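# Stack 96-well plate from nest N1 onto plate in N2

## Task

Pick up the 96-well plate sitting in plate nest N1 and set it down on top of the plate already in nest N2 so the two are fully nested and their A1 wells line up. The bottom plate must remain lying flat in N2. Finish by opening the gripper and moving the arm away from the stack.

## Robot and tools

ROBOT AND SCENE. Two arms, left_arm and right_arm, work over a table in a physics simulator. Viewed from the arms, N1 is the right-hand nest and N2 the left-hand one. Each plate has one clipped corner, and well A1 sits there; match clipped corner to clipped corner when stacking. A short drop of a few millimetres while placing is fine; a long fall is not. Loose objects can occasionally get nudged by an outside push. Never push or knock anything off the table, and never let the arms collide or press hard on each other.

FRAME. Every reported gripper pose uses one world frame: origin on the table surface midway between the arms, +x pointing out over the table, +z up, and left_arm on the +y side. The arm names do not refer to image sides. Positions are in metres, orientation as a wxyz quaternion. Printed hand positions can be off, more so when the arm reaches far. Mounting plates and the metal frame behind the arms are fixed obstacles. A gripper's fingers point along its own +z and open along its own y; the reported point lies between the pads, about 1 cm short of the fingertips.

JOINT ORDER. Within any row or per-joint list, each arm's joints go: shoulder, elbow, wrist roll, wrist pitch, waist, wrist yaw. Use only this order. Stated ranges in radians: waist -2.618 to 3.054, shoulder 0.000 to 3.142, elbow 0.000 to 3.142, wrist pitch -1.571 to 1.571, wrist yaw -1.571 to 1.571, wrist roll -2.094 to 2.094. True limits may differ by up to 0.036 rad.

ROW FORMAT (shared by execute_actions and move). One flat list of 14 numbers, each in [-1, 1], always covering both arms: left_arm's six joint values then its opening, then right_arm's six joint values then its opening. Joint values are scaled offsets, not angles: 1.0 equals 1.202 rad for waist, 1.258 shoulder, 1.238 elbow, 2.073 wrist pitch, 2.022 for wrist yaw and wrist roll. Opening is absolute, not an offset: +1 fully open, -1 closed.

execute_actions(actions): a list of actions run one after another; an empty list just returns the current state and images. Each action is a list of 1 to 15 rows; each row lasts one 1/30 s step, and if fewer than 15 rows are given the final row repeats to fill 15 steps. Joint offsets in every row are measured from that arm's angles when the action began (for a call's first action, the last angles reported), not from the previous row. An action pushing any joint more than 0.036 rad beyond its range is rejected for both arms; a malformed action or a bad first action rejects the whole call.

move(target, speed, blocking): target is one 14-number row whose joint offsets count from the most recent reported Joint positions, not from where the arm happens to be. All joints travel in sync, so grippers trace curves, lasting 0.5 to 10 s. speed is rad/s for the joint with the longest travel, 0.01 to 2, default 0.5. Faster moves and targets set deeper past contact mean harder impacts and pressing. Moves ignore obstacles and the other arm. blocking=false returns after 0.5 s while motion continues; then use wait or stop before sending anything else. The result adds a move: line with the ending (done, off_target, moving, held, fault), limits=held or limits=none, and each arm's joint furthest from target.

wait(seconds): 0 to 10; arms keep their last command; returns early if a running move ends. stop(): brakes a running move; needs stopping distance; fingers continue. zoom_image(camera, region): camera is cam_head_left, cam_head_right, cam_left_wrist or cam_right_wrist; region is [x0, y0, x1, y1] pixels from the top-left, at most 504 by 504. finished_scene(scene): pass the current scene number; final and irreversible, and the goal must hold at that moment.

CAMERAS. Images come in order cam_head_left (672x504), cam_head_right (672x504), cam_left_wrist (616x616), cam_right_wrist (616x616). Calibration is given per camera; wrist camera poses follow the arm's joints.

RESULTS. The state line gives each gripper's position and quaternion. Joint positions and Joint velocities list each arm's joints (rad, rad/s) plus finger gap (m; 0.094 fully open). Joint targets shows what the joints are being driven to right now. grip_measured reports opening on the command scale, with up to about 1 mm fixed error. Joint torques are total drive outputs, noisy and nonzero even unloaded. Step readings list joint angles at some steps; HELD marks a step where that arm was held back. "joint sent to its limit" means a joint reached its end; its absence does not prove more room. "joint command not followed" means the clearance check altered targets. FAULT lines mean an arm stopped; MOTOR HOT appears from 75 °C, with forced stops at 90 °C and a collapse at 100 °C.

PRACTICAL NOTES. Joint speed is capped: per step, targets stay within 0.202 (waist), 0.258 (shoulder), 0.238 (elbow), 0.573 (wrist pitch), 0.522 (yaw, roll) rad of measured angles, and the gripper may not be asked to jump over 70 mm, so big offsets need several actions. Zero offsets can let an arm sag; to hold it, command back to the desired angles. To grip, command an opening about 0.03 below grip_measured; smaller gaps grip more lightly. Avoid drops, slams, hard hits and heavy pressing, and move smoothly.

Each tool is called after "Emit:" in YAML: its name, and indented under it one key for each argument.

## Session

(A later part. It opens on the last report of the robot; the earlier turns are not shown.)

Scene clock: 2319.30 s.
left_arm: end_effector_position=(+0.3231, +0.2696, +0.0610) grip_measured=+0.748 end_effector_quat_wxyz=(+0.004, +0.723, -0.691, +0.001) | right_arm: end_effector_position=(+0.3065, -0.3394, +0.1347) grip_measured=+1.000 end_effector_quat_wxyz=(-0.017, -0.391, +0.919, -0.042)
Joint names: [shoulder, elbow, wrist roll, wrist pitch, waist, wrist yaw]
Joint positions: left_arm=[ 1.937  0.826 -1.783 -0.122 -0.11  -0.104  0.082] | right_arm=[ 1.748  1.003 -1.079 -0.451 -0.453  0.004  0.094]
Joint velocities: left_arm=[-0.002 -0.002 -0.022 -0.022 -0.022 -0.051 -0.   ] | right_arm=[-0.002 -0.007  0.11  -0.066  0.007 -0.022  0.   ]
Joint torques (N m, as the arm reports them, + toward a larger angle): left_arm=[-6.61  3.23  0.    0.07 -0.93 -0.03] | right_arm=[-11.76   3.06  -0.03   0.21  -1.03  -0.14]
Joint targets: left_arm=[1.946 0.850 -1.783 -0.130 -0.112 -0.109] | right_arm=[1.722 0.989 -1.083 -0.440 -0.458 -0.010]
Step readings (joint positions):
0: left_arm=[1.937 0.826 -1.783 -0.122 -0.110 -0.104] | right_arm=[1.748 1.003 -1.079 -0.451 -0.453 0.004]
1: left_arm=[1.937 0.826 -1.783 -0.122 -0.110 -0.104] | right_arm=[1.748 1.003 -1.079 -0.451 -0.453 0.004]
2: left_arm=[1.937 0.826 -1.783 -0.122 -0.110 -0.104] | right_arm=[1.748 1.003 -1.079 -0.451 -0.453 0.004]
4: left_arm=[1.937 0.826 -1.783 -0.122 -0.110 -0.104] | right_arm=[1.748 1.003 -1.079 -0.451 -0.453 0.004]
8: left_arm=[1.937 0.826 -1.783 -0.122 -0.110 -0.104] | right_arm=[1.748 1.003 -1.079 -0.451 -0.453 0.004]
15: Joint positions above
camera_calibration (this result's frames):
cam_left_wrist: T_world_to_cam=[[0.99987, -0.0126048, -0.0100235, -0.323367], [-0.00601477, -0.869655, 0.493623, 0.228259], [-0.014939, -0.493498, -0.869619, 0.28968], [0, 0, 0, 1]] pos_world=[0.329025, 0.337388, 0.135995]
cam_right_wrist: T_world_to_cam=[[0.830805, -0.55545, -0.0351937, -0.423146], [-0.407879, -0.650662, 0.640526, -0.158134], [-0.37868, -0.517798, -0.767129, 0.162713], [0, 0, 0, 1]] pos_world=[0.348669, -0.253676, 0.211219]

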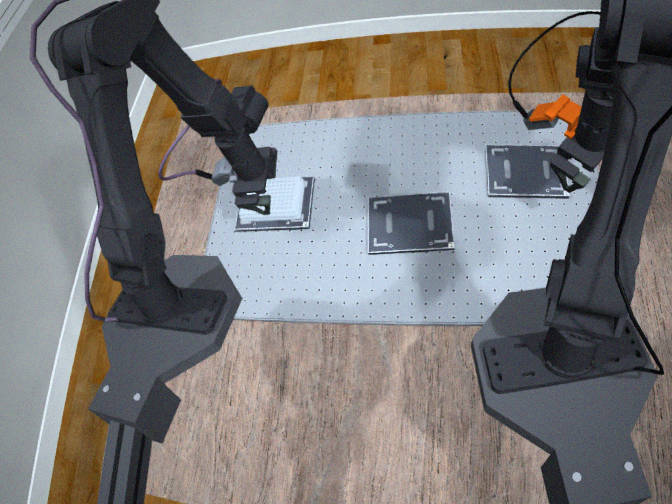

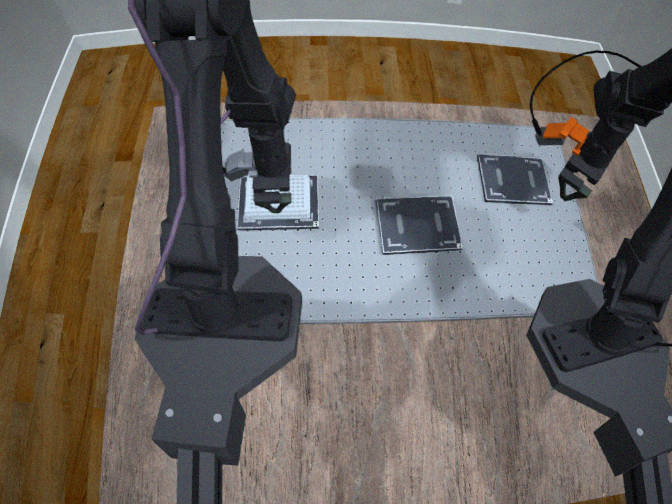

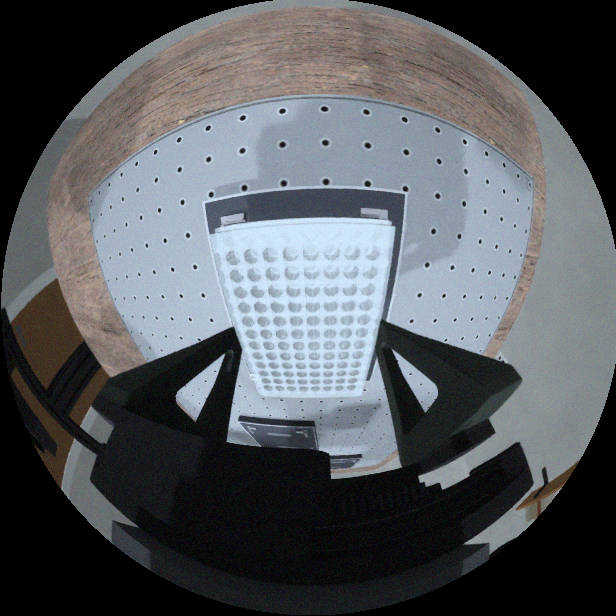

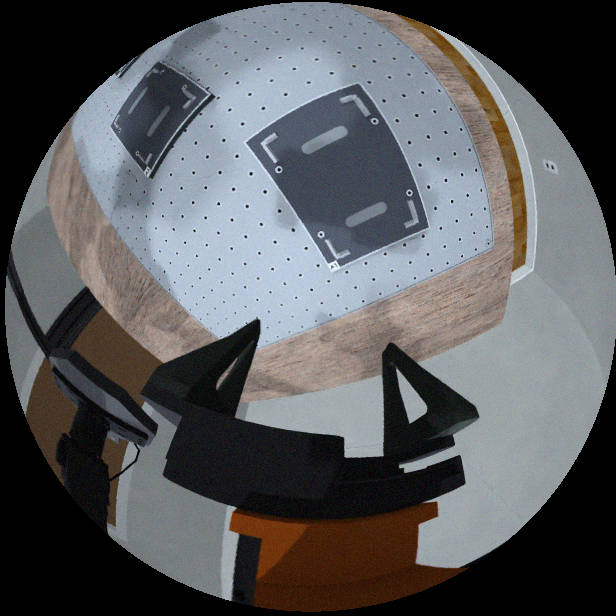

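Emit:
execute_actions:
  actions:
    - [[0.0064,0.0194,0.0,-0.0037,0.011,-0.0025,0.74,-0.0207,-0.0113,-0.002,0.0053,-0.004,-0.007,1],[0.0064,0.0194,0.0,-0.0037,0.011,-0.0025,0.74,-0.0207,-0.0113,-0.002,0.0053,-0.004,-0.007,1],[0.0064,0.0194,0.0,-0.0037,0.011,-0.0025,0.74,-0.0207,-0.0113,-0.002,0.0053,-0.004,-0.007,1],[0.0064,0.0194,0.0,-0.0037,-0.0017,-0.0025,0.74,-0.0207,-0.0113,-0.002,0.0053,-0.004,-0.007,1]]

Scene clock: 2326.83 s.
left_arm: end_effector_position=(+0.3232, +0.2706, +0.0609) grip_measured=+0.748 end_effector_quat_wxyz=(+0.004, +0.724, -0.690, +0.000) | right_arm: end_effector_position=(+0.3065, -0.3394, +0.1347) grip_measured=+1.000 end_effector_quat_wxyz=(-0.017, -0.391, +0.919, -0.042)
Joint names: [shoulder, elbow, wrist roll, wrist pitch, waist, wrist yaw]
Joint positions: left_arm=[ 1.937  0.826 -1.783 -0.122 -0.107 -0.104  0.082] | right_arm=[ 1.748  1.003 -1.079 -0.451 -0.453  0.004  0.094]
Joint velocities: left_arm=[-0.007 -0.007 -0.11  -0.022 -0.022 -0.037  0.001] | right_arm=[ 0.027 -0.002  0.007 -0.051 -0.002  0.007  0.   ]
Joint torques (N m, as the arm reports them, + toward a larger angle): left_arm=[-6.6   3.23  0.    0.06 -1.09 -0.02] | right_arm=[-11.75   3.07  -0.02   0.22  -1.    -0.13]
Joint targets: left_arm=[1.946 0.850 -1.783 -0.130 -0.112 -0.109] | right_arm=[1.722 0.989 -1.083 -0.440 -0.458 -0.010]
Step readings (joint positions):
0: left_arm=[1.937 0.826 -1.783 -0.122 -0.110 -0.104] | right_arm=[1.748 1.003 -1.079 -0.451 -0.453 0.004]
1: left_arm=[1.937 0.826 -1.783 -0.122 -0.109 -0.104] | right_arm=[1.748 1.003 -1.079 -0.451 -0.453 0.004]
2: left_arm=[1.937 0.826 -1.783 -0.122 -0.108 -0.104] | right_arm=[1.748 1.003 -1.079 -0.451 -0.453 0.004]
4: left_arm=[1.937 0.826 -1.783 -0.122 -0.107 -0.104] | right_arm=[1.748 1.003 -1.079 -0.451 -0.453 0.004]
8: left_arm=[1.937 0.826 -1.783 -0.122 -0.107 -0.104] | right_arm=[1.748 1.003 -1.079 -0.451 -0.453 0.004]
15: Joint positions above
camera_calibration (this result's frames):
cam_left_wrist: T_world_to_cam=[[0.9999, -0.00973857, -0.0102419, -0.324239], [-0.00342341, -0.870006, 0.493029, 0.228489], [-0.0137119, -0.492945, -0.869952, 0.28957], [0, 0, 0, 1]] pos_world=[0.328959, 0.338371, 0.135939]
cam_right_wrist: T_world_to_cam=[[0.830805, -0.55545, -0.0351937, -0.423146], [-0.407879, -0.650662, 0.640526, -0.158134], [-0.37868, -0.517798, -0.767129, 0.162713], [0, 0, 0, 1]] pos_world=[0.348669, -0.253676, 0.211219]

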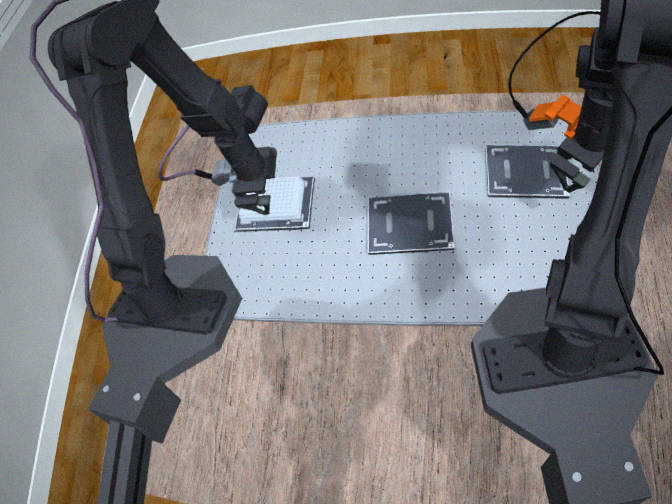

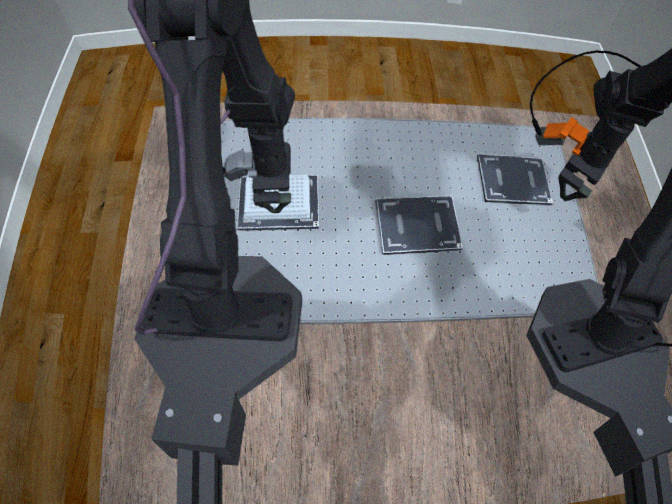

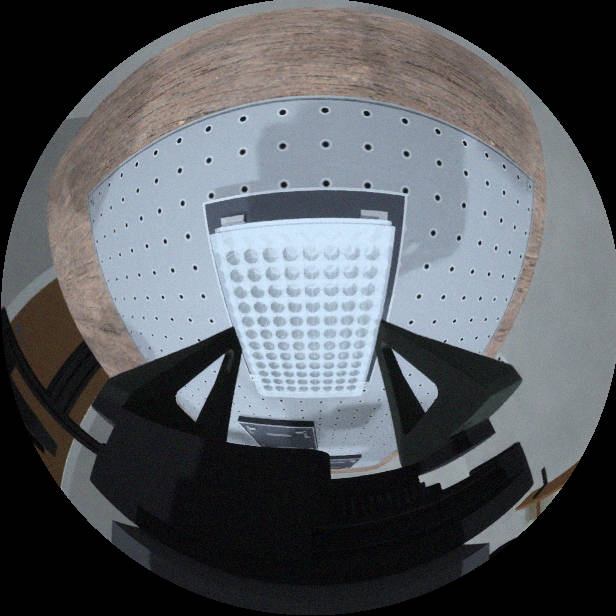

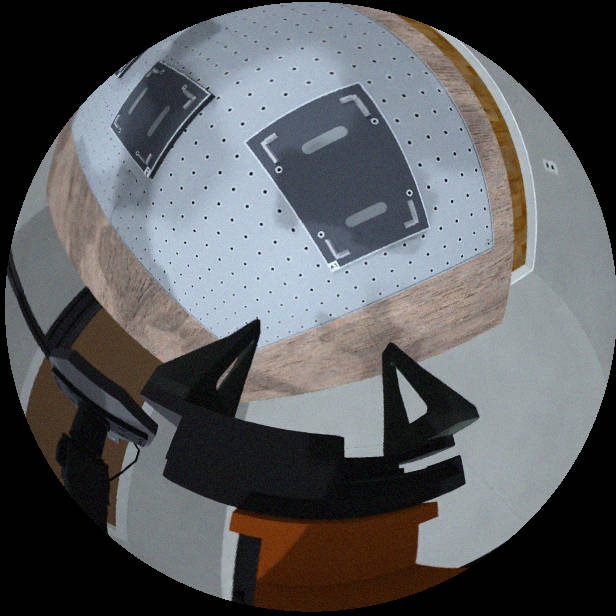

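Emit:
zoom_image:
  camera: "cam_left_wrist"
  region: [200, 210, 240, 240]

Emit:
zoom_image:
  camera: "cam_left_wrist"
  region: [360, 200, 400, 230]

Region (200, 210, 240, 240) of cam_left_wrist's 616x616 image, scaled by 12.600, with more detail than that image has; it fills the top 378 rows of this view, and the rest is white.

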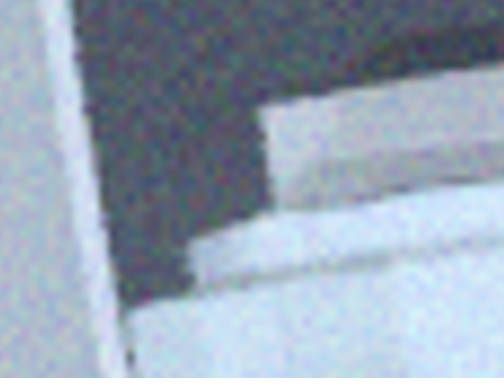

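Region (360, 200, 400, 230) of cam_left_wrist's 616x616 image, scaled by 12.600, with more detail than that image has; it fills the top 378 rows of this view, and the rest is white.

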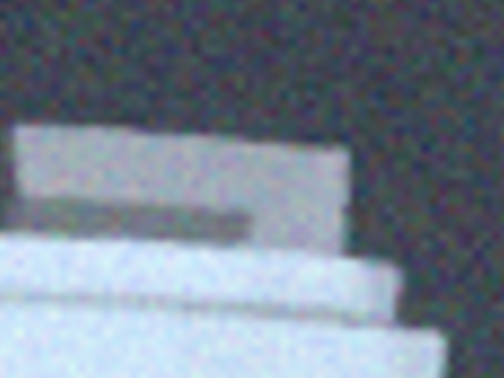

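Emit:
execute_actions:
  actions:
    - [[0.0064,0.0194,0.0,-0.0037,-0.0017,-0.0025,0.725,-0.0207,-0.0113,-0.002,0.0053,-0.004,-0.007,1]]
    - [[0.0175,0.0194,0.0,-0.0037,-0.0017,-0.0025,0.725,-0.0207,-0.0113,-0.002,0.0053,-0.004,-0.007,1]]

Scene clock: 2356.50 s.
left_arm: end_effector_position=(+0.3230, +0.2706, +0.0606) grip_measured=+0.736 end_effector_quat_wxyz=(+0.004, +0.724, -0.690, -0.000) | right_arm: end_effector_position=(+0.3065, -0.3394, +0.1347) grip_measured=+1.000 end_effector_quat_wxyz=(-0.017, -0.391, +0.919, -0.042)
Joint names: [shoulder, elbow, wrist roll, wrist pitch, waist, wrist yaw]
Joint positions: left_arm=[ 1.939  0.826 -1.783 -0.122 -0.107 -0.104  0.082] | right_arm=[ 1.748  1.003 -1.079 -0.451 -0.453  0.004  0.094]
Joint velocities: left_arm=[-0.007 -0.017 -0.037 -0.037 -0.017 -0.037 -0.001] | right_arm=[ 0.007 -0.007 -0.007 -0.081 -0.002 -0.051  0.   ]
Joint torques (N m, as the arm reports them, + toward a larger angle): left_arm=[-5.73  3.23  0.    0.06 -0.92 -0.03] | right_arm=[-11.76   3.04  -0.04   0.23  -1.02  -0.14]
Joint targets: left_arm=[1.959 0.850 -1.783 -0.130 -0.109 -0.109] | right_arm=[1.722 0.989 -1.083 -0.440 -0.458 -0.010]
Step readings (joint positions; steps 1 to 15: 1st action; 16 to 30: 2nd action):
0: left_arm=[1.937 0.826 -1.783 -0.122 -0.107 -0.104] | right_arm=[1.748 1.003 -1.079 -0.451 -0.453 0.004]
1: left_arm=[1.937 0.826 -1.783 -0.122 -0.107 -0.104] | right_arm=[1.748 1.003 -1.079 -0.451 -0.453 0.004]
2: left_arm=[1.937 0.826 -1.783 -0.122 -0.107 -0.104] | right_arm=[1.748 1.003 -1.079 -0.451 -0.453 0.004]
4: left_arm=[1.937 0.826 -1.783 -0.122 -0.107 -0.104] | right_arm=[1.748 1.003 -1.079 -0.451 -0.453 0.004]
8: left_arm=[1.937 0.826 -1.783 -0.122 -0.107 -0.104] | right_arm=[1.748 1.003 -1.079 -0.451 -0.453 0.004]
15: left_arm=[1.937 0.826 -1.783 -0.122 -0.107 -0.104] | right_arm=[1.748 1.003 -1.079 -0.451 -0.453 0.004]
16: left_arm=[1.939 0.826 -1.783 -0.122 -0.107 -0.104] | right_arm=[1.748 1.003 -1.079 -0.451 -0.453 0.004]
17: left_arm=[1.939 0.826 -1.783 -0.122 -0.107 -0.104] | right_arm=[1.748 1.003 -1.079 -0.451 -0.453 0.004]
19: left_arm=[1.939 0.826 -1.783 -0.122 -0.107 -0.104] | right_arm=[1.748 1.003 -1.079 -0.451 -0.453 0.004]
23: left_arm=[1.939 0.826 -1.783 -0.122 -0.107 -0.104] | right_arm=[1.748 1.003 -1.079 -0.451 -0.453 0.004]
30: Joint positions above
camera_calibration (this result's frames):
cam_left_wrist: T_world_to_cam=[[0.999891, -0.0098216, -0.0109913, -0.323939], [-0.00312792, -0.870066, 0.492925, 0.228565], [-0.0144044, -0.492837, -0.870002, 0.28951], [0, 0, 0, 1]] pos_world=[0.328789, 0.338366, 0.135648]
cam_right_wrist: T_world_to_cam=[[0.830814, -0.555429, -0.0353126, -0.423105], [-0.407938, -0.650901, 0.640246, -0.158105], [-0.378596, -0.517519, -0.767358, 0.162849], [0, 0, 0, 1]] pos_world=[0.348679, -0.253638, 0.211249]

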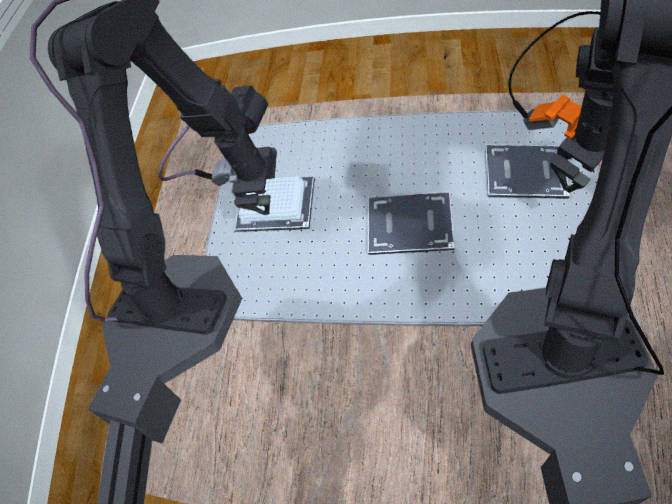

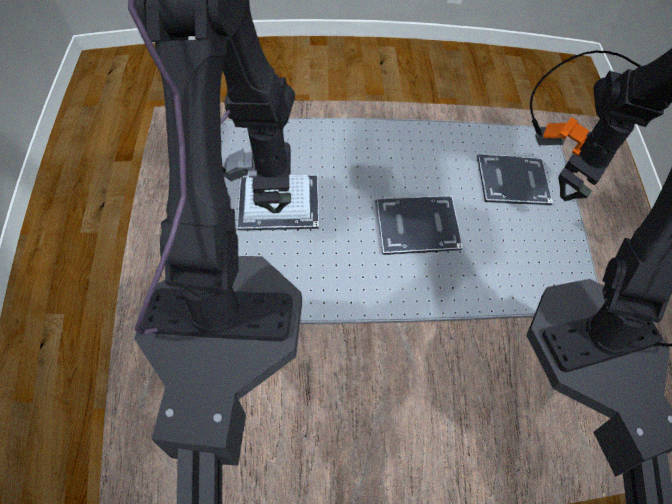

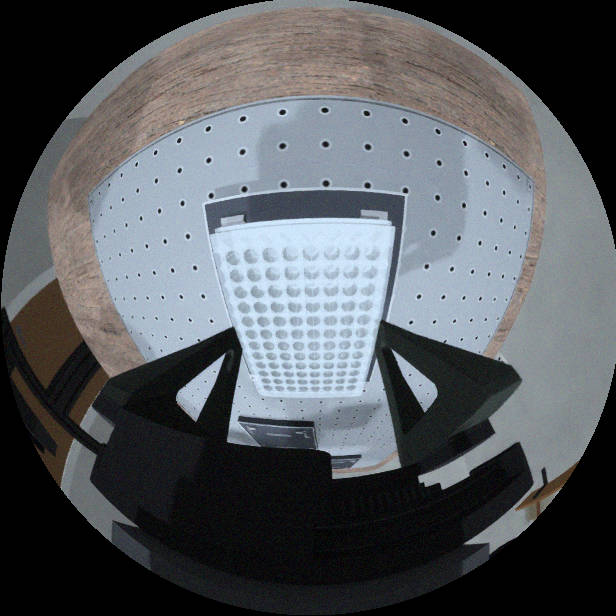

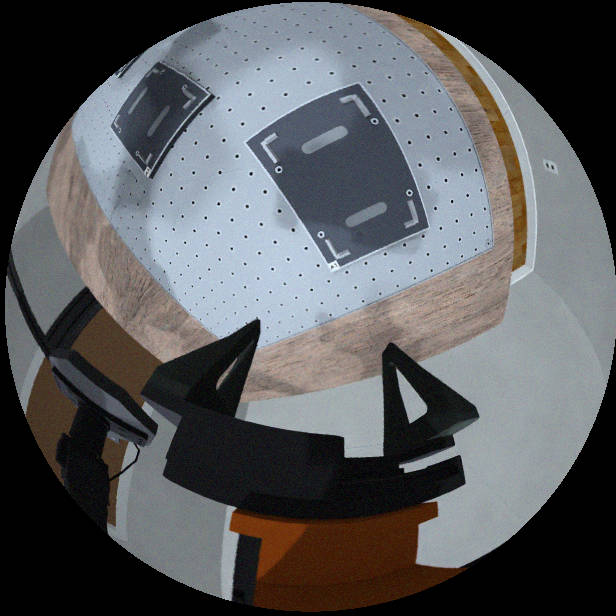

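Emit:
execute_actions:
  actions:
    - [[0.0159,0.0194,0.0,-0.0037,-0.0166,-0.0025,0.725,-0.0207,-0.0113,-0.002,0.0053,-0.004,-0.007,1],[0.0159,0.0194,0.0,-0.0037,-0.0017,-0.0025,0.725,-0.0207,-0.0113,-0.002,0.0053,-0.004,-0.007,1]]

Scene clock: 2361.23 s.
left_arm: end_effector_position=(+0.3230, +0.2706, +0.0607) grip_measured=+0.736 end_effector_quat_wxyz=(+0.004, +0.724, -0.690, -0.000) | right_arm: end_effector_position=(+0.3065, -0.3394, +0.1347) grip_measured=+1.000 end_effector_quat_wxyz=(-0.017, -0.391, +0.919, -0.042)
Joint names: [shoulder, elbow, wrist roll, wrist pitch, waist, wrist yaw]
Joint positions: left_arm=[ 1.939  0.826 -1.783 -0.122 -0.108 -0.106  0.082] | right_arm=[ 1.748  1.003 -1.079 -0.451 -0.453  0.004  0.094]
Joint velocities: left_arm=[ 0.002  0.012 -0.081  0.066  0.007 -0.007  0.001] | right_arm=[-0.007 -0.012  0.007  0.051 -0.007  0.022  0.   ]
Joint torques (N m, as the arm reports them, + toward a larger angle): left_arm=[-5.78  3.22  0.    0.06 -0.85 -0.01] | right_arm=[-11.73   3.05  -0.03   0.22  -1.04  -0.14]
Joint targets: left_arm=[1.959 0.850 -1.783 -0.130 -0.109 -0.109] | right_arm=[1.722 0.989 -1.083 -0.440 -0.458 -0.010]
Step readings (joint positions):
0: left_arm=[1.939 0.826 -1.783 -0.122 -0.107 -0.104] | right_arm=[1.748 1.003 -1.079 -0.451 -0.453 0.004]
1: left_arm=[1.939 0.826 -1.783 -0.122 -0.108 -0.104] | right_arm=[1.748 1.003 -1.079 -0.451 -0.453 0.004]
2: left_arm=[1.939 0.826 -1.783 -0.122 -0.108 -0.106] | right_arm=[1.748 1.003 -1.079 -0.451 -0.453 0.004]
4: left_arm=[1.939 0.826 -1.783 -0.122 -0.108 -0.106] | right_arm=[1.748 1.003 -1.079 -0.451 -0.453 0.004]
8: left_arm=[1.939 0.826 -1.783 -0.122 -0.108 -0.106] | right_arm=[1.748 1.003 -1.079 -0.451 -0.453 0.004]
15: Joint positions above
camera_calibration (this result's frames):
cam_left_wrist: T_world_to_cam=[[0.999884, -0.0108863, -0.01064, -0.32368], [-0.00424926, -0.870793, 0.491631, 0.229122], [-0.0146173, -0.491529, -0.870738, 0.289265], [0, 0, 0, 1]] pos_world=[0.328844, 0.338177, 0.135787]
cam_right_wrist: T_world_to_cam=[[0.830814, -0.555429, -0.0353126, -0.423105], [-0.407938, -0.650901, 0.640246, -0.158105], [-0.378596, -0.517519, -0.767358, 0.162849], [0, 0, 0, 1]] pos_world=[0.348679, -0.253638, 0.211249]

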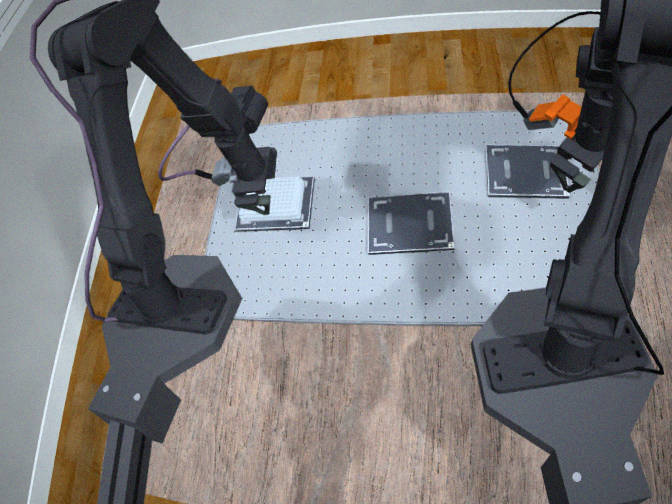

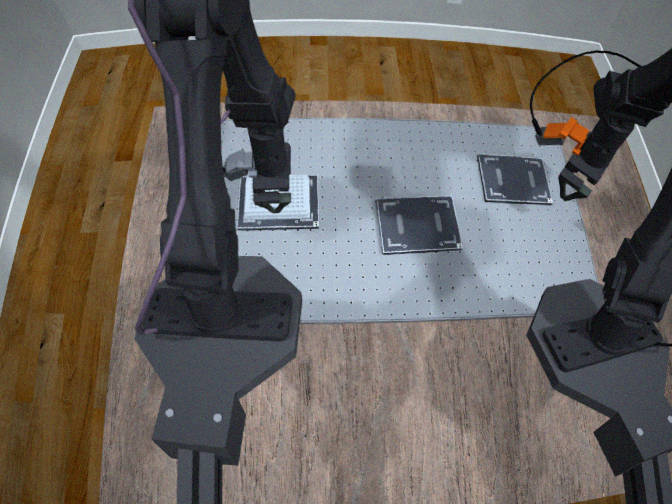

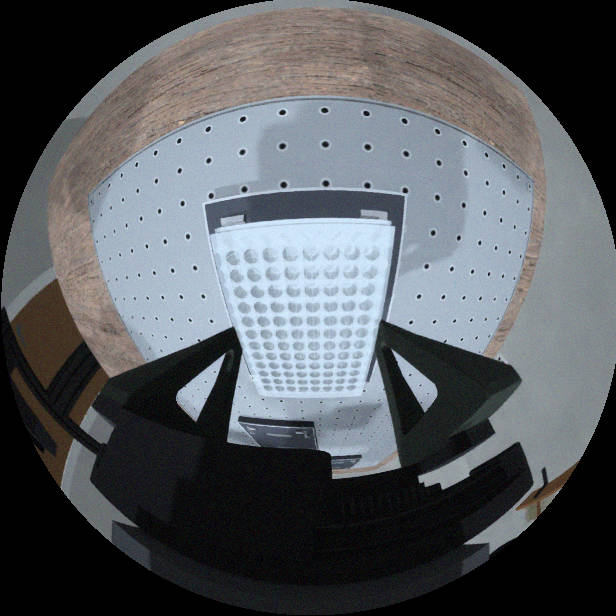

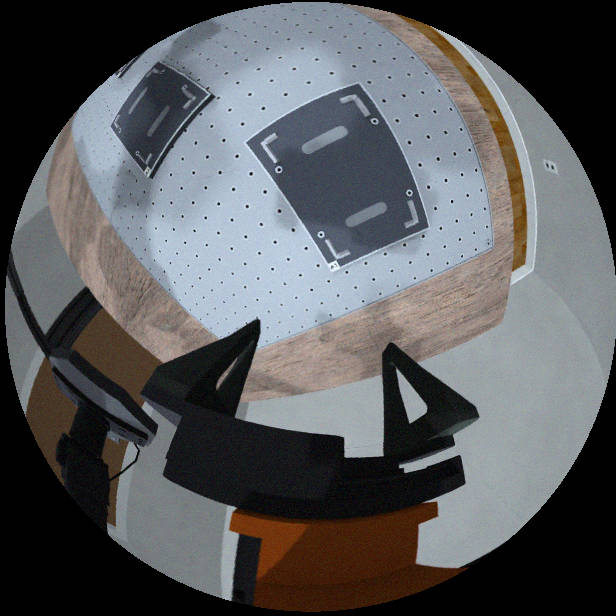

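Emit:
execute_actions:
  actions:
    - [[-0.0207,0.0194,0.0,-0.0037,-0.001,-0.0015,0.725,-0.0207,-0.0113,-0.002,0.0053,-0.004,-0.007,1],[-0.0207,0.0194,0.0,-0.0037,-0.001,-0.0015,0.725,-0.0207,-0.0113,-0.002,0.0053,-0.004,-0.007,1],[0.003,0.0194,0.0,-0.0037,-0.001,-0.0015,0.725,-0.0207,-0.0113,-0.002,0.0053,-0.004,-0.007,1]]

Scene clock: 2370.40 s.
left_arm: end_effector_position=(+0.3235, +0.2705, +0.0612) grip_measured=+0.736 end_effector_quat_wxyz=(+0.003, +0.724, -0.690, +0.000) | right_arm: end_effector_position=(+0.3065, -0.3394, +0.1347) grip_measured=+1.000 end_effector_quat_wxyz=(-0.017, -0.391, +0.919, -0.042)
Joint names: [shoulder, elbow, wrist roll, wrist pitch, waist, wrist yaw]
Joint positions: left_arm=[ 1.937  0.826 -1.783 -0.122 -0.108 -0.106  0.082] | right_arm=[ 1.748  1.003 -1.079 -0.451 -0.453  0.004  0.094]
Joint velocities: left_arm=[-0.002 -0.007 -0.051  0.007 -0.002 -0.051 -0.001] | right_arm=[-0.002 -0.002  0.007 -0.022 -0.022 -0.022  0.   ]
Joint torques (N m, as the arm reports them, + toward a larger angle): left_arm=[-6.73  3.24  0.    0.07 -0.87 -0.01] | right_arm=[-11.71   3.02  -0.03   0.22  -1.    -0.14]
Joint targets: left_arm=[1.943 0.850 -1.783 -0.130 -0.109 -0.109] | right_arm=[1.722 0.989 -1.083 -0.440 -0.458 -0.010]
Step readings (joint positions):
0: left_arm=[1.939 0.826 -1.783 -0.122 -0.108 -0.106] | right_arm=[1.748 1.003 -1.079 -0.451 -0.453 0.004]
1: left_arm=[1.937 0.826 -1.783 -0.122 -0.108 -0.106] | right_arm=[1.748 1.003 -1.079 -0.451 -0.453 0.004]
2: left_arm=[1.937 0.826 -1.783 -0.122 -0.108 -0.106] | right_arm=[1.748 1.003 -1.079 -0.451 -0.453 0.004]
4: left_arm=[1.937 0.826 -1.783 -0.122 -0.108 -0.106] | right_arm=[1.748 1.003 -1.079 -0.451 -0.453 0.004]
8: left_arm=[1.937 0.826 -1.783 -0.122 -0.108 -0.106] | right_arm=[1.748 1.003 -1.079 -0.451 -0.453 0.004]
15: Joint positions above
camera_calibration (this result's frames):
cam_left_wrist: T_world_to_cam=[[0.999905, -0.0106778, -0.00876668, -0.324395], [-0.00498474, -0.870642, 0.491892, 0.229035], [-0.012885, -0.491801, -0.870612, 0.28919], [0, 0, 0, 1]] pos_world=[0.329232, 0.338167, 0.136268]
cam_right_wrist: T_world_to_cam=[[0.830814, -0.555429, -0.0353126, -0.423105], [-0.407938, -0.650901, 0.640246, -0.158105], [-0.378596, -0.517519, -0.767358, 0.162849], [0, 0, 0, 1]] pos_world=[0.348679, -0.253638, 0.211249]

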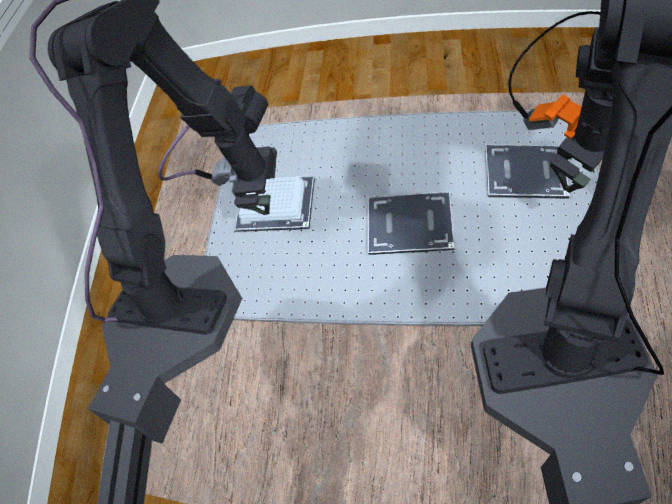

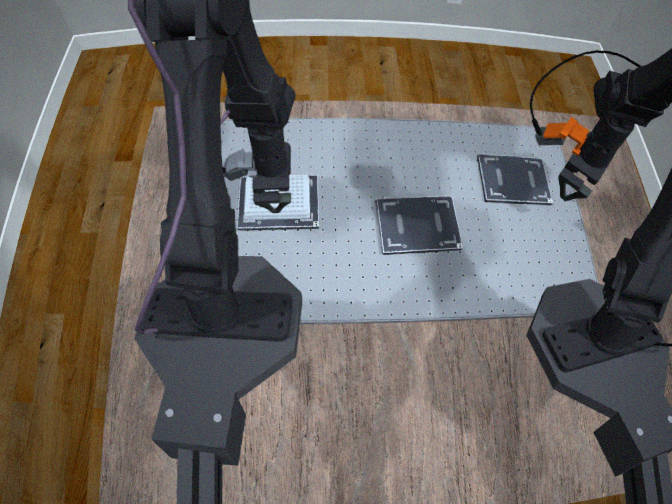

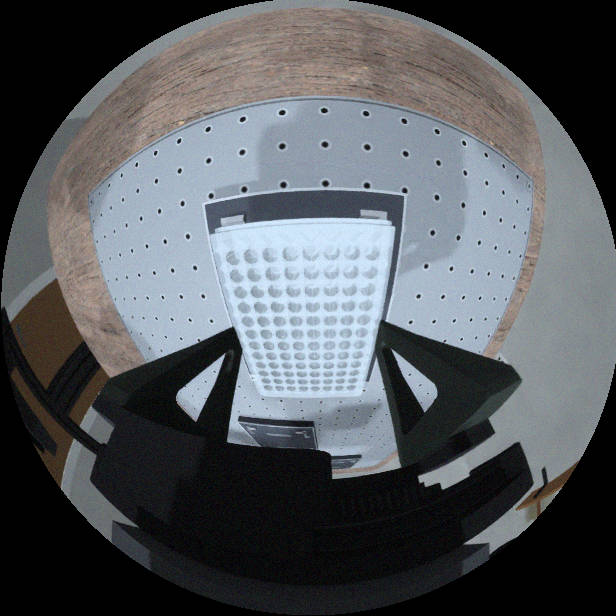

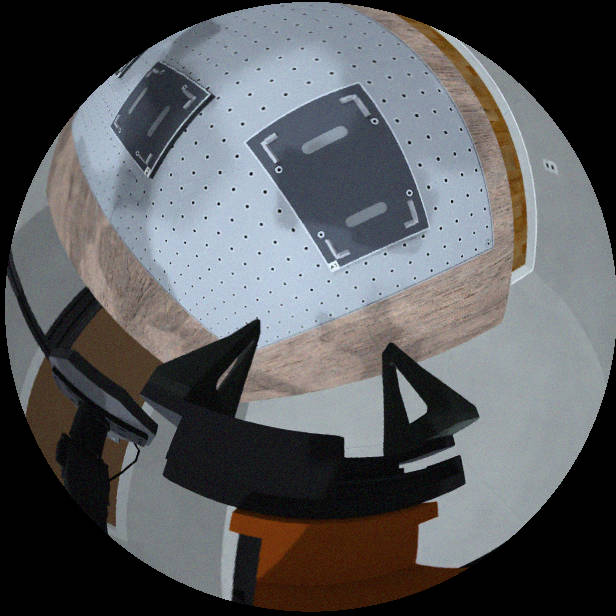

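Emit:
execute_actions:
  actions:
    - [[0.004,0.0194,0.0,-0.0037,-0.001,0.004,0.725,-0.0207,-0.0113,-0.002,0.0053,-0.004,-0.007,1],[0.004,0.0194,0.0,-0.0037,-0.001,0.004,0.725,-0.0207,-0.0113,-0.002,0.0053,-0.004,-0.007,1],[0.004,0.0194,0.0,-0.0037,-0.001,0.004,0.725,-0.0207,-0.0113,-0.002,0.0053,-0.004,-0.007,1],[0.004,0.0194,0.0,-0.0037,-0.001,0.004,0.725,-0.0207,-0.0113,-0.002,0.0053,-0.004,-0.007,1],[0.004,0.0194,0.0,-0.0037,-0.001,0.004,0.725,-0.0207,-0.0113,-0.002,0.0053,-0.004,-0.007,1],[0.004,0.0194,0.0,-0.0037,-0.001,-0.001,0.725,-0.0207,-0.0113,-0.002,0.0053,-0.004,-0.007,1]]

Scene clock: 2377.47 s.
left_arm: end_effector_position=(+0.3234, +0.2697, +0.0612) grip_measured=+0.736 end_effector_quat_wxyz=(+0.005, +0.724, -0.690, +0.002) | right_arm: end_effector_position=(+0.3065, -0.3394, +0.1347) grip_measured=+1.000 end_effector_quat_wxyz=(-0.017, -0.391, +0.919, -0.042)
Joint names: [shoulder, elbow, wrist roll, wrist pitch, waist, wrist yaw]
Joint positions: left_arm=[ 1.937  0.826 -1.783 -0.122 -0.108 -0.101  0.082] | right_arm=[ 1.748  1.003 -1.079 -0.451 -0.453  0.004  0.094]
Joint velocities: left_arm=[ 0.002  0.002 -0.007 -0.022 -0.017 -0.022 -0.002] | right_arm=[ 0.007 -0.007  0.022 -0.037 -0.017 -0.007  0.   ]
Joint torques (N m, as the arm reports them, + toward a larger angle): left_arm=[-6.82  3.24  0.    0.07 -0.86 -0.05] | right_arm=[-11.74   3.04  -0.03   0.22  -1.02  -0.13]
Joint targets: left_arm=[1.942 0.850 -1.783 -0.130 -0.109 -0.108] | right_arm=[1.722 0.989 -1.083 -0.440 -0.458 -0.010]
Step readings (joint positions):
0: left_arm=[1.937 0.826 -1.783 -0.122 -0.108 -0.106] | right_arm=[1.748 1.003 -1.079 -0.451 -0.453 0.004]
1: left_arm=[1.937 0.826 -1.783 -0.122 -0.108 -0.105] | right_arm=[1.748 1.003 -1.079 -0.451 -0.453 0.004]
2: left_arm=[1.937 0.826 -1.783 -0.122 -0.108 -0.104] | right_arm=[1.748 1.003 -1.079 -0.451 -0.453 0.004]
4: left_arm=[1.937 0.826 -1.783 -0.122 -0.108 -0.102] | right_arm=[1.748 1.003 -1.079 -0.451 -0.453 0.004]
8: left_arm=[1.937 0.826 -1.783 -0.122 -0.108 -0.101] | right_arm=[1.748 1.003 -1.079 -0.451 -0.453 0.004]
15: Joint positions above
camera_calibration (this result's frames):
cam_left_wrist: T_world_to_cam=[[0.999898, -0.010706, -0.00946631, -0.324217], [-0.00460411, -0.868412, 0.495822, 0.227365], [-0.0135289, -0.495728, -0.868372, 0.289928], [0, 0, 0, 1]] pos_world=[0.329154, 0.337701, 0.135963]
cam_right_wrist: T_world_to_cam=[[0.830814, -0.555429, -0.0353126, -0.423105], [-0.407938, -0.650901, 0.640246, -0.158105], [-0.378596, -0.517519, -0.767358, 0.162849], [0, 0, 0, 1]] pos_world=[0.348679, -0.253638, 0.211249]

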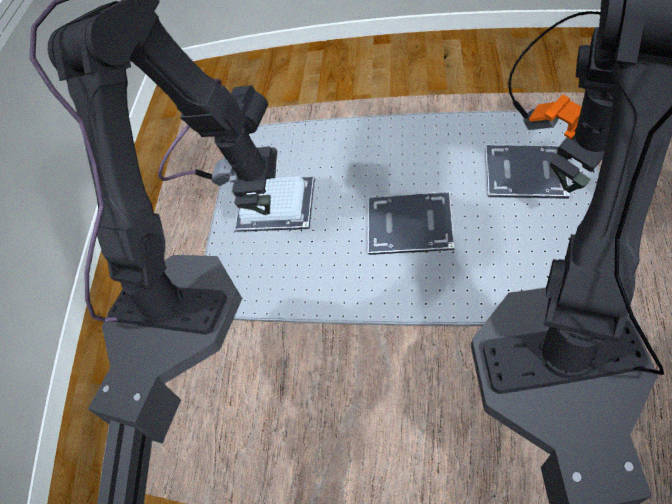

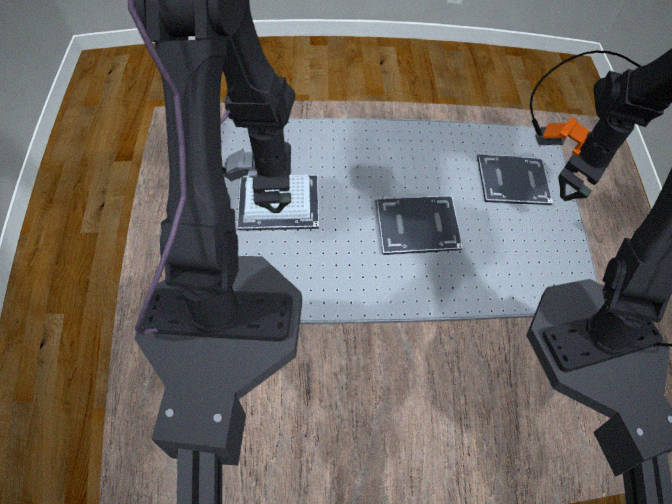

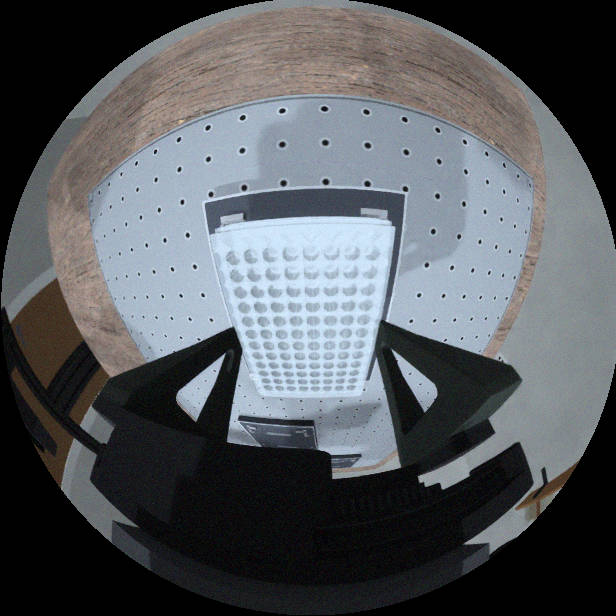

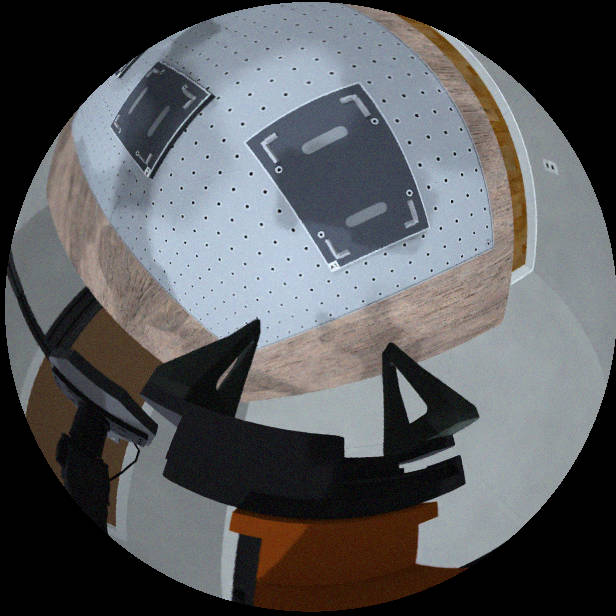

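Emit:
execute_actions:
  actions:
    - [[0.004,0.0194,0.0,-0.0037,-0.001,-0.005,0.725,-0.0207,-0.0113,-0.002,0.0053,-0.004,-0.007,1]]

Scene clock: 2389.03 s.
left_arm: end_effector_position=(+0.3234, +0.2697, +0.0612) grip_measured=+0.736 end_effector_quat_wxyz=(+0.005, +0.724, -0.690, +0.002) | right_arm: end_effector_position=(+0.3065, -0.3394, +0.1347) grip_measured=+1.000 end_effector_quat_wxyz=(-0.017, -0.391, +0.919, -0.042)
Joint names: [shoulder, elbow, wrist roll, wrist pitch, waist, wrist yaw]
Joint positions: left_arm=[ 1.937  0.826 -1.783 -0.122 -0.108 -0.101  0.082] | right_arm=[ 1.748  1.003 -1.079 -0.451 -0.453  0.004  0.094]
Joint velocities: left_arm=[ 0.007 -0.027  0.022 -0.051 -0.002 -0.081 -0.001] | right_arm=[ 0.012  0.002 -0.037  0.037 -0.002  0.066  0.   ]
Joint torques (N m, as the arm reports them, + toward a larger angle): left_arm=[-6.82  3.24  0.    0.07 -0.87 -0.07] | right_arm=[-11.73   3.04  -0.03   0.23  -1.03  -0.14]
Joint targets: left_arm=[1.942 0.850 -1.783 -0.130 -0.109 -0.111] | right_arm=[1.722 0.989 -1.083 -0.440 -0.458 -0.010]
Step readings (joint positions):
0: left_arm=[1.937 0.826 -1.783 -0.122 -0.108 -0.101] | right_arm=[1.748 1.003 -1.079 -0.451 -0.453 0.004]
1: left_arm=[1.937 0.826 -1.783 -0.122 -0.108 -0.101] | right_arm=[1.748 1.003 -1.079 -0.451 -0.453 0.004]
2: left_arm=[1.937 0.826 -1.783 -0.122 -0.108 -0.101] | right_arm=[1.748 1.003 -1.079 -0.451 -0.453 0.004]
4: left_arm=[1.937 0.826 -1.783 -0.122 -0.108 -0.101] | right_arm=[1.748 1.003 -1.079 -0.451 -0.453 0.004]
8: left_arm=[1.937 0.826 -1.783 -0.122 -0.108 -0.101] | right_arm=[1.748 1.003 -1.079 -0.451 -0.453 0.004]
15: Joint positions above
camera_calibration (this result's frames):
cam_left_wrist: T_world_to_cam=[[0.999898, -0.010706, -0.00946631, -0.324217], [-0.00460411, -0.868412, 0.495822, 0.227365], [-0.0135289, -0.495728, -0.868372, 0.289928], [0, 0, 0, 1]] pos_world=[0.329154, 0.337701, 0.135963]
cam_right_wrist: T_world_to_cam=[[0.830814, -0.555429, -0.0353126, -0.423105], [-0.407938, -0.650901, 0.640246, -0.158105], [-0.378596, -0.517519, -0.767358, 0.162849], [0, 0, 0, 1]] pos_world=[0.348679, -0.253638, 0.211249]

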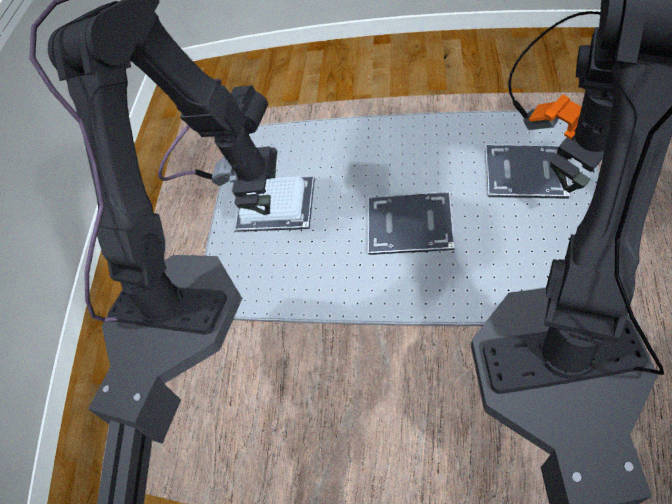

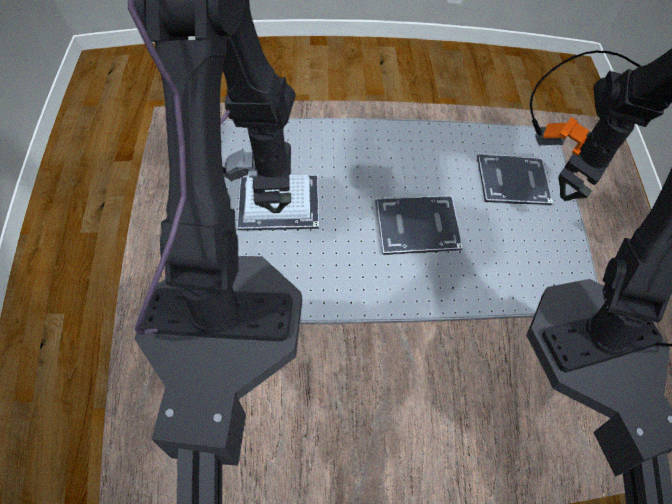

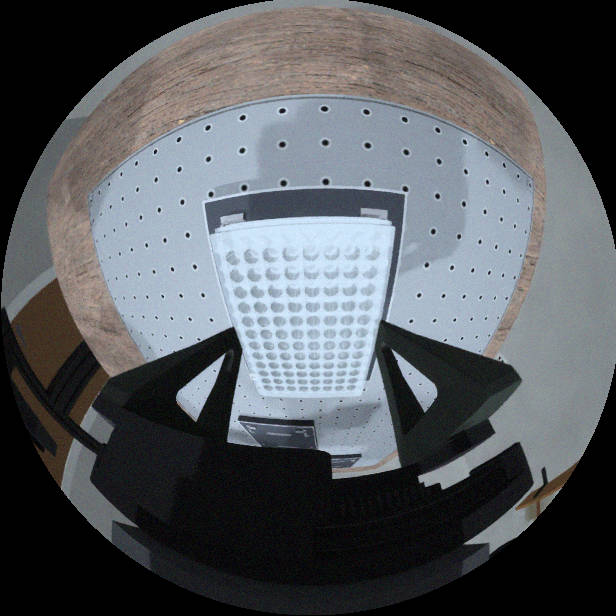

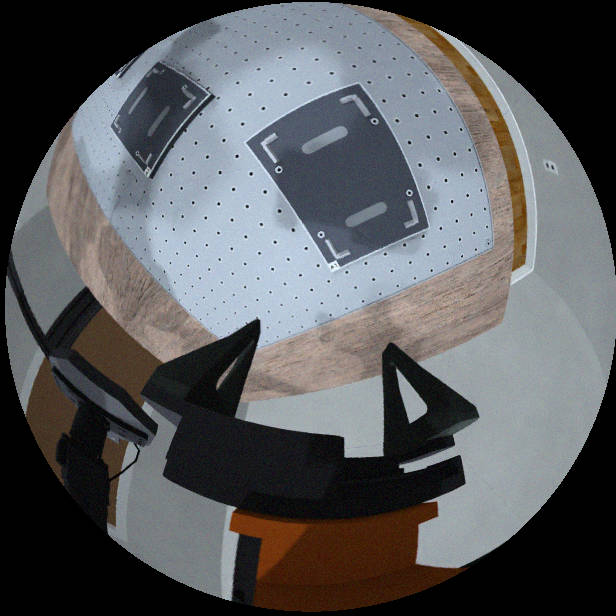

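Emit:
execute_actions:
  actions:
    - [[0.004,0.0194,0.0,-0.0037,-0.001,-0.0068,0.725,-0.0207,-0.0113,-0.002,0.0053,-0.004,-0.007,1],[0.004,0.0194,0.0,-0.0037,-0.001,-0.0068,0.725,-0.0207,-0.0113,-0.002,0.0053,-0.004,-0.007,1],[0.004,0.0194,0.0,-0.0037,-0.001,-0.0068,0.725,-0.0207,-0.0113,-0.002,0.0053,-0.004,-0.007,1],[0.004,0.0194,0.0,-0.0037,-0.001,-0.0068,0.725,-0.0207,-0.0113,-0.002,0.0053,-0.004,-0.007,1],[0.004,0.0194,0.0,-0.0037,-0.001,-0.0068,0.725,-0.0207,-0.0113,-0.002,0.0053,-0.004,-0.007,1],[0.004,0.0194,0.0,-0.0037,-0.001,-0.003,0.725,-0.0207,-0.0113,-0.002,0.0053,-0.004,-0.007,1]]

Scene clock: 2393.57 s.
left_arm: end_effector_position=(+0.3234, +0.2698, +0.0612) grip_measured=+0.736 end_effector_quat_wxyz=(+0.005, +0.724, -0.690, +0.002) | right_arm: end_effector_position=(+0.3065, -0.3394, +0.1347) grip_measured=+1.000 end_effector_quat_wxyz=(-0.017, -0.391, +0.919, -0.042)
Joint names: [shoulder, elbow, wrist roll, wrist pitch, waist, wrist yaw]
Joint positions: left_arm=[ 1.937  0.826 -1.783 -0.122 -0.108 -0.101  0.082] | right_arm=[ 1.748  1.003 -1.079 -0.451 -0.453  0.004  0.094]
Joint velocities: left_arm=[-0.002 -0.022  0.007  0.007 -0.002 -0.037 -0.001] | right_arm=[ 0.007  0.012  0.037 -0.037  0.012 -0.051  0.   ]
Joint torques (N m, as the arm reports them, + toward a larger angle): left_arm=[-6.82  3.23  0.    0.07 -0.87 -0.04] | right_arm=[-11.75   3.05  -0.02   0.23  -1.03  -0.14]
Joint targets: left_arm=[1.942 0.850 -1.783 -0.130 -0.109 -0.107] | right_arm=[1.722 0.989 -1.083 -0.440 -0.458 -0.010]
Step readings (joint positions):
0: left_arm=[1.937 0.826 -1.783 -0.122 -0.108 -0.101] | right_arm=[1.748 1.003 -1.079 -0.451 -0.453 0.004]
1: left_arm=[1.937 0.826 -1.783 -0.122 -0.108 -0.101] | right_arm=[1.748 1.003 -1.079 -0.451 -0.453 0.004]
2: left_arm=[1.937 0.826 -1.783 -0.122 -0.108 -0.101] | right_arm=[1.748 1.003 -1.079 -0.451 -0.453 0.004]
4: left_arm=[1.937 0.826 -1.783 -0.122 -0.108 -0.101] | right_arm=[1.748 1.003 -1.079 -0.451 -0.453 0.004]
8: left_arm=[1.937 0.826 -1.783 -0.122 -0.108 -0.101] | right_arm=[1.748 1.003 -1.079 -0.451 -0.453 0.004]
15: Joint positions above
camera_calibration (this result's frames):
cam_left_wrist: T_world_to_cam=[[0.999898, -0.0107036, -0.00940801, -0.324232], [-0.00463594, -0.868598, 0.495495, 0.227505], [-0.0134753, -0.495401, -0.86856, 0.289867], [0, 0, 0, 1]] pos_world=[0.32916, 0.33774, 0.135989]
cam_right_wrist: T_world_to_cam=[[0.830814, -0.555429, -0.0353126, -0.423105], [-0.407938, -0.650901, 0.640246, -0.158105], [-0.378596, -0.517519, -0.767358, 0.162849], [0, 0, 0, 1]] pos_world=[0.348679, -0.253638, 0.211249]

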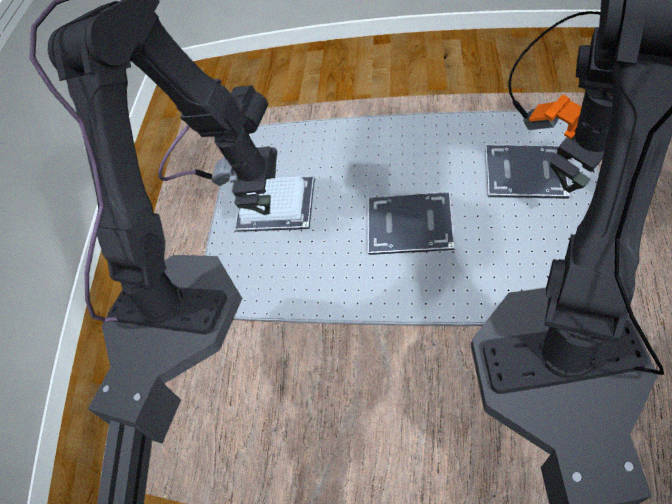

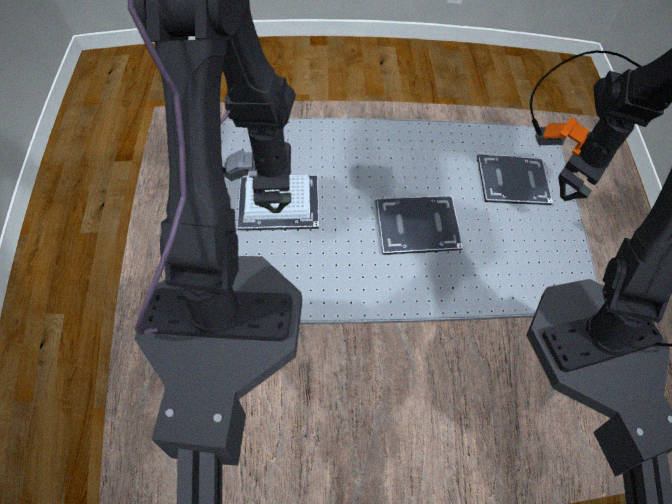

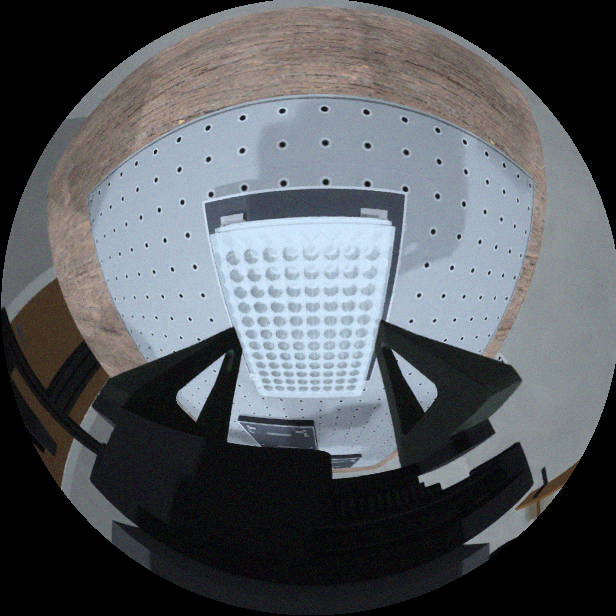

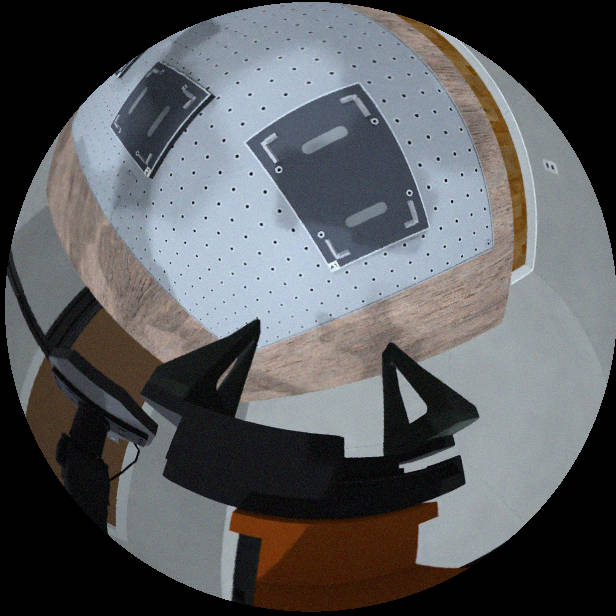

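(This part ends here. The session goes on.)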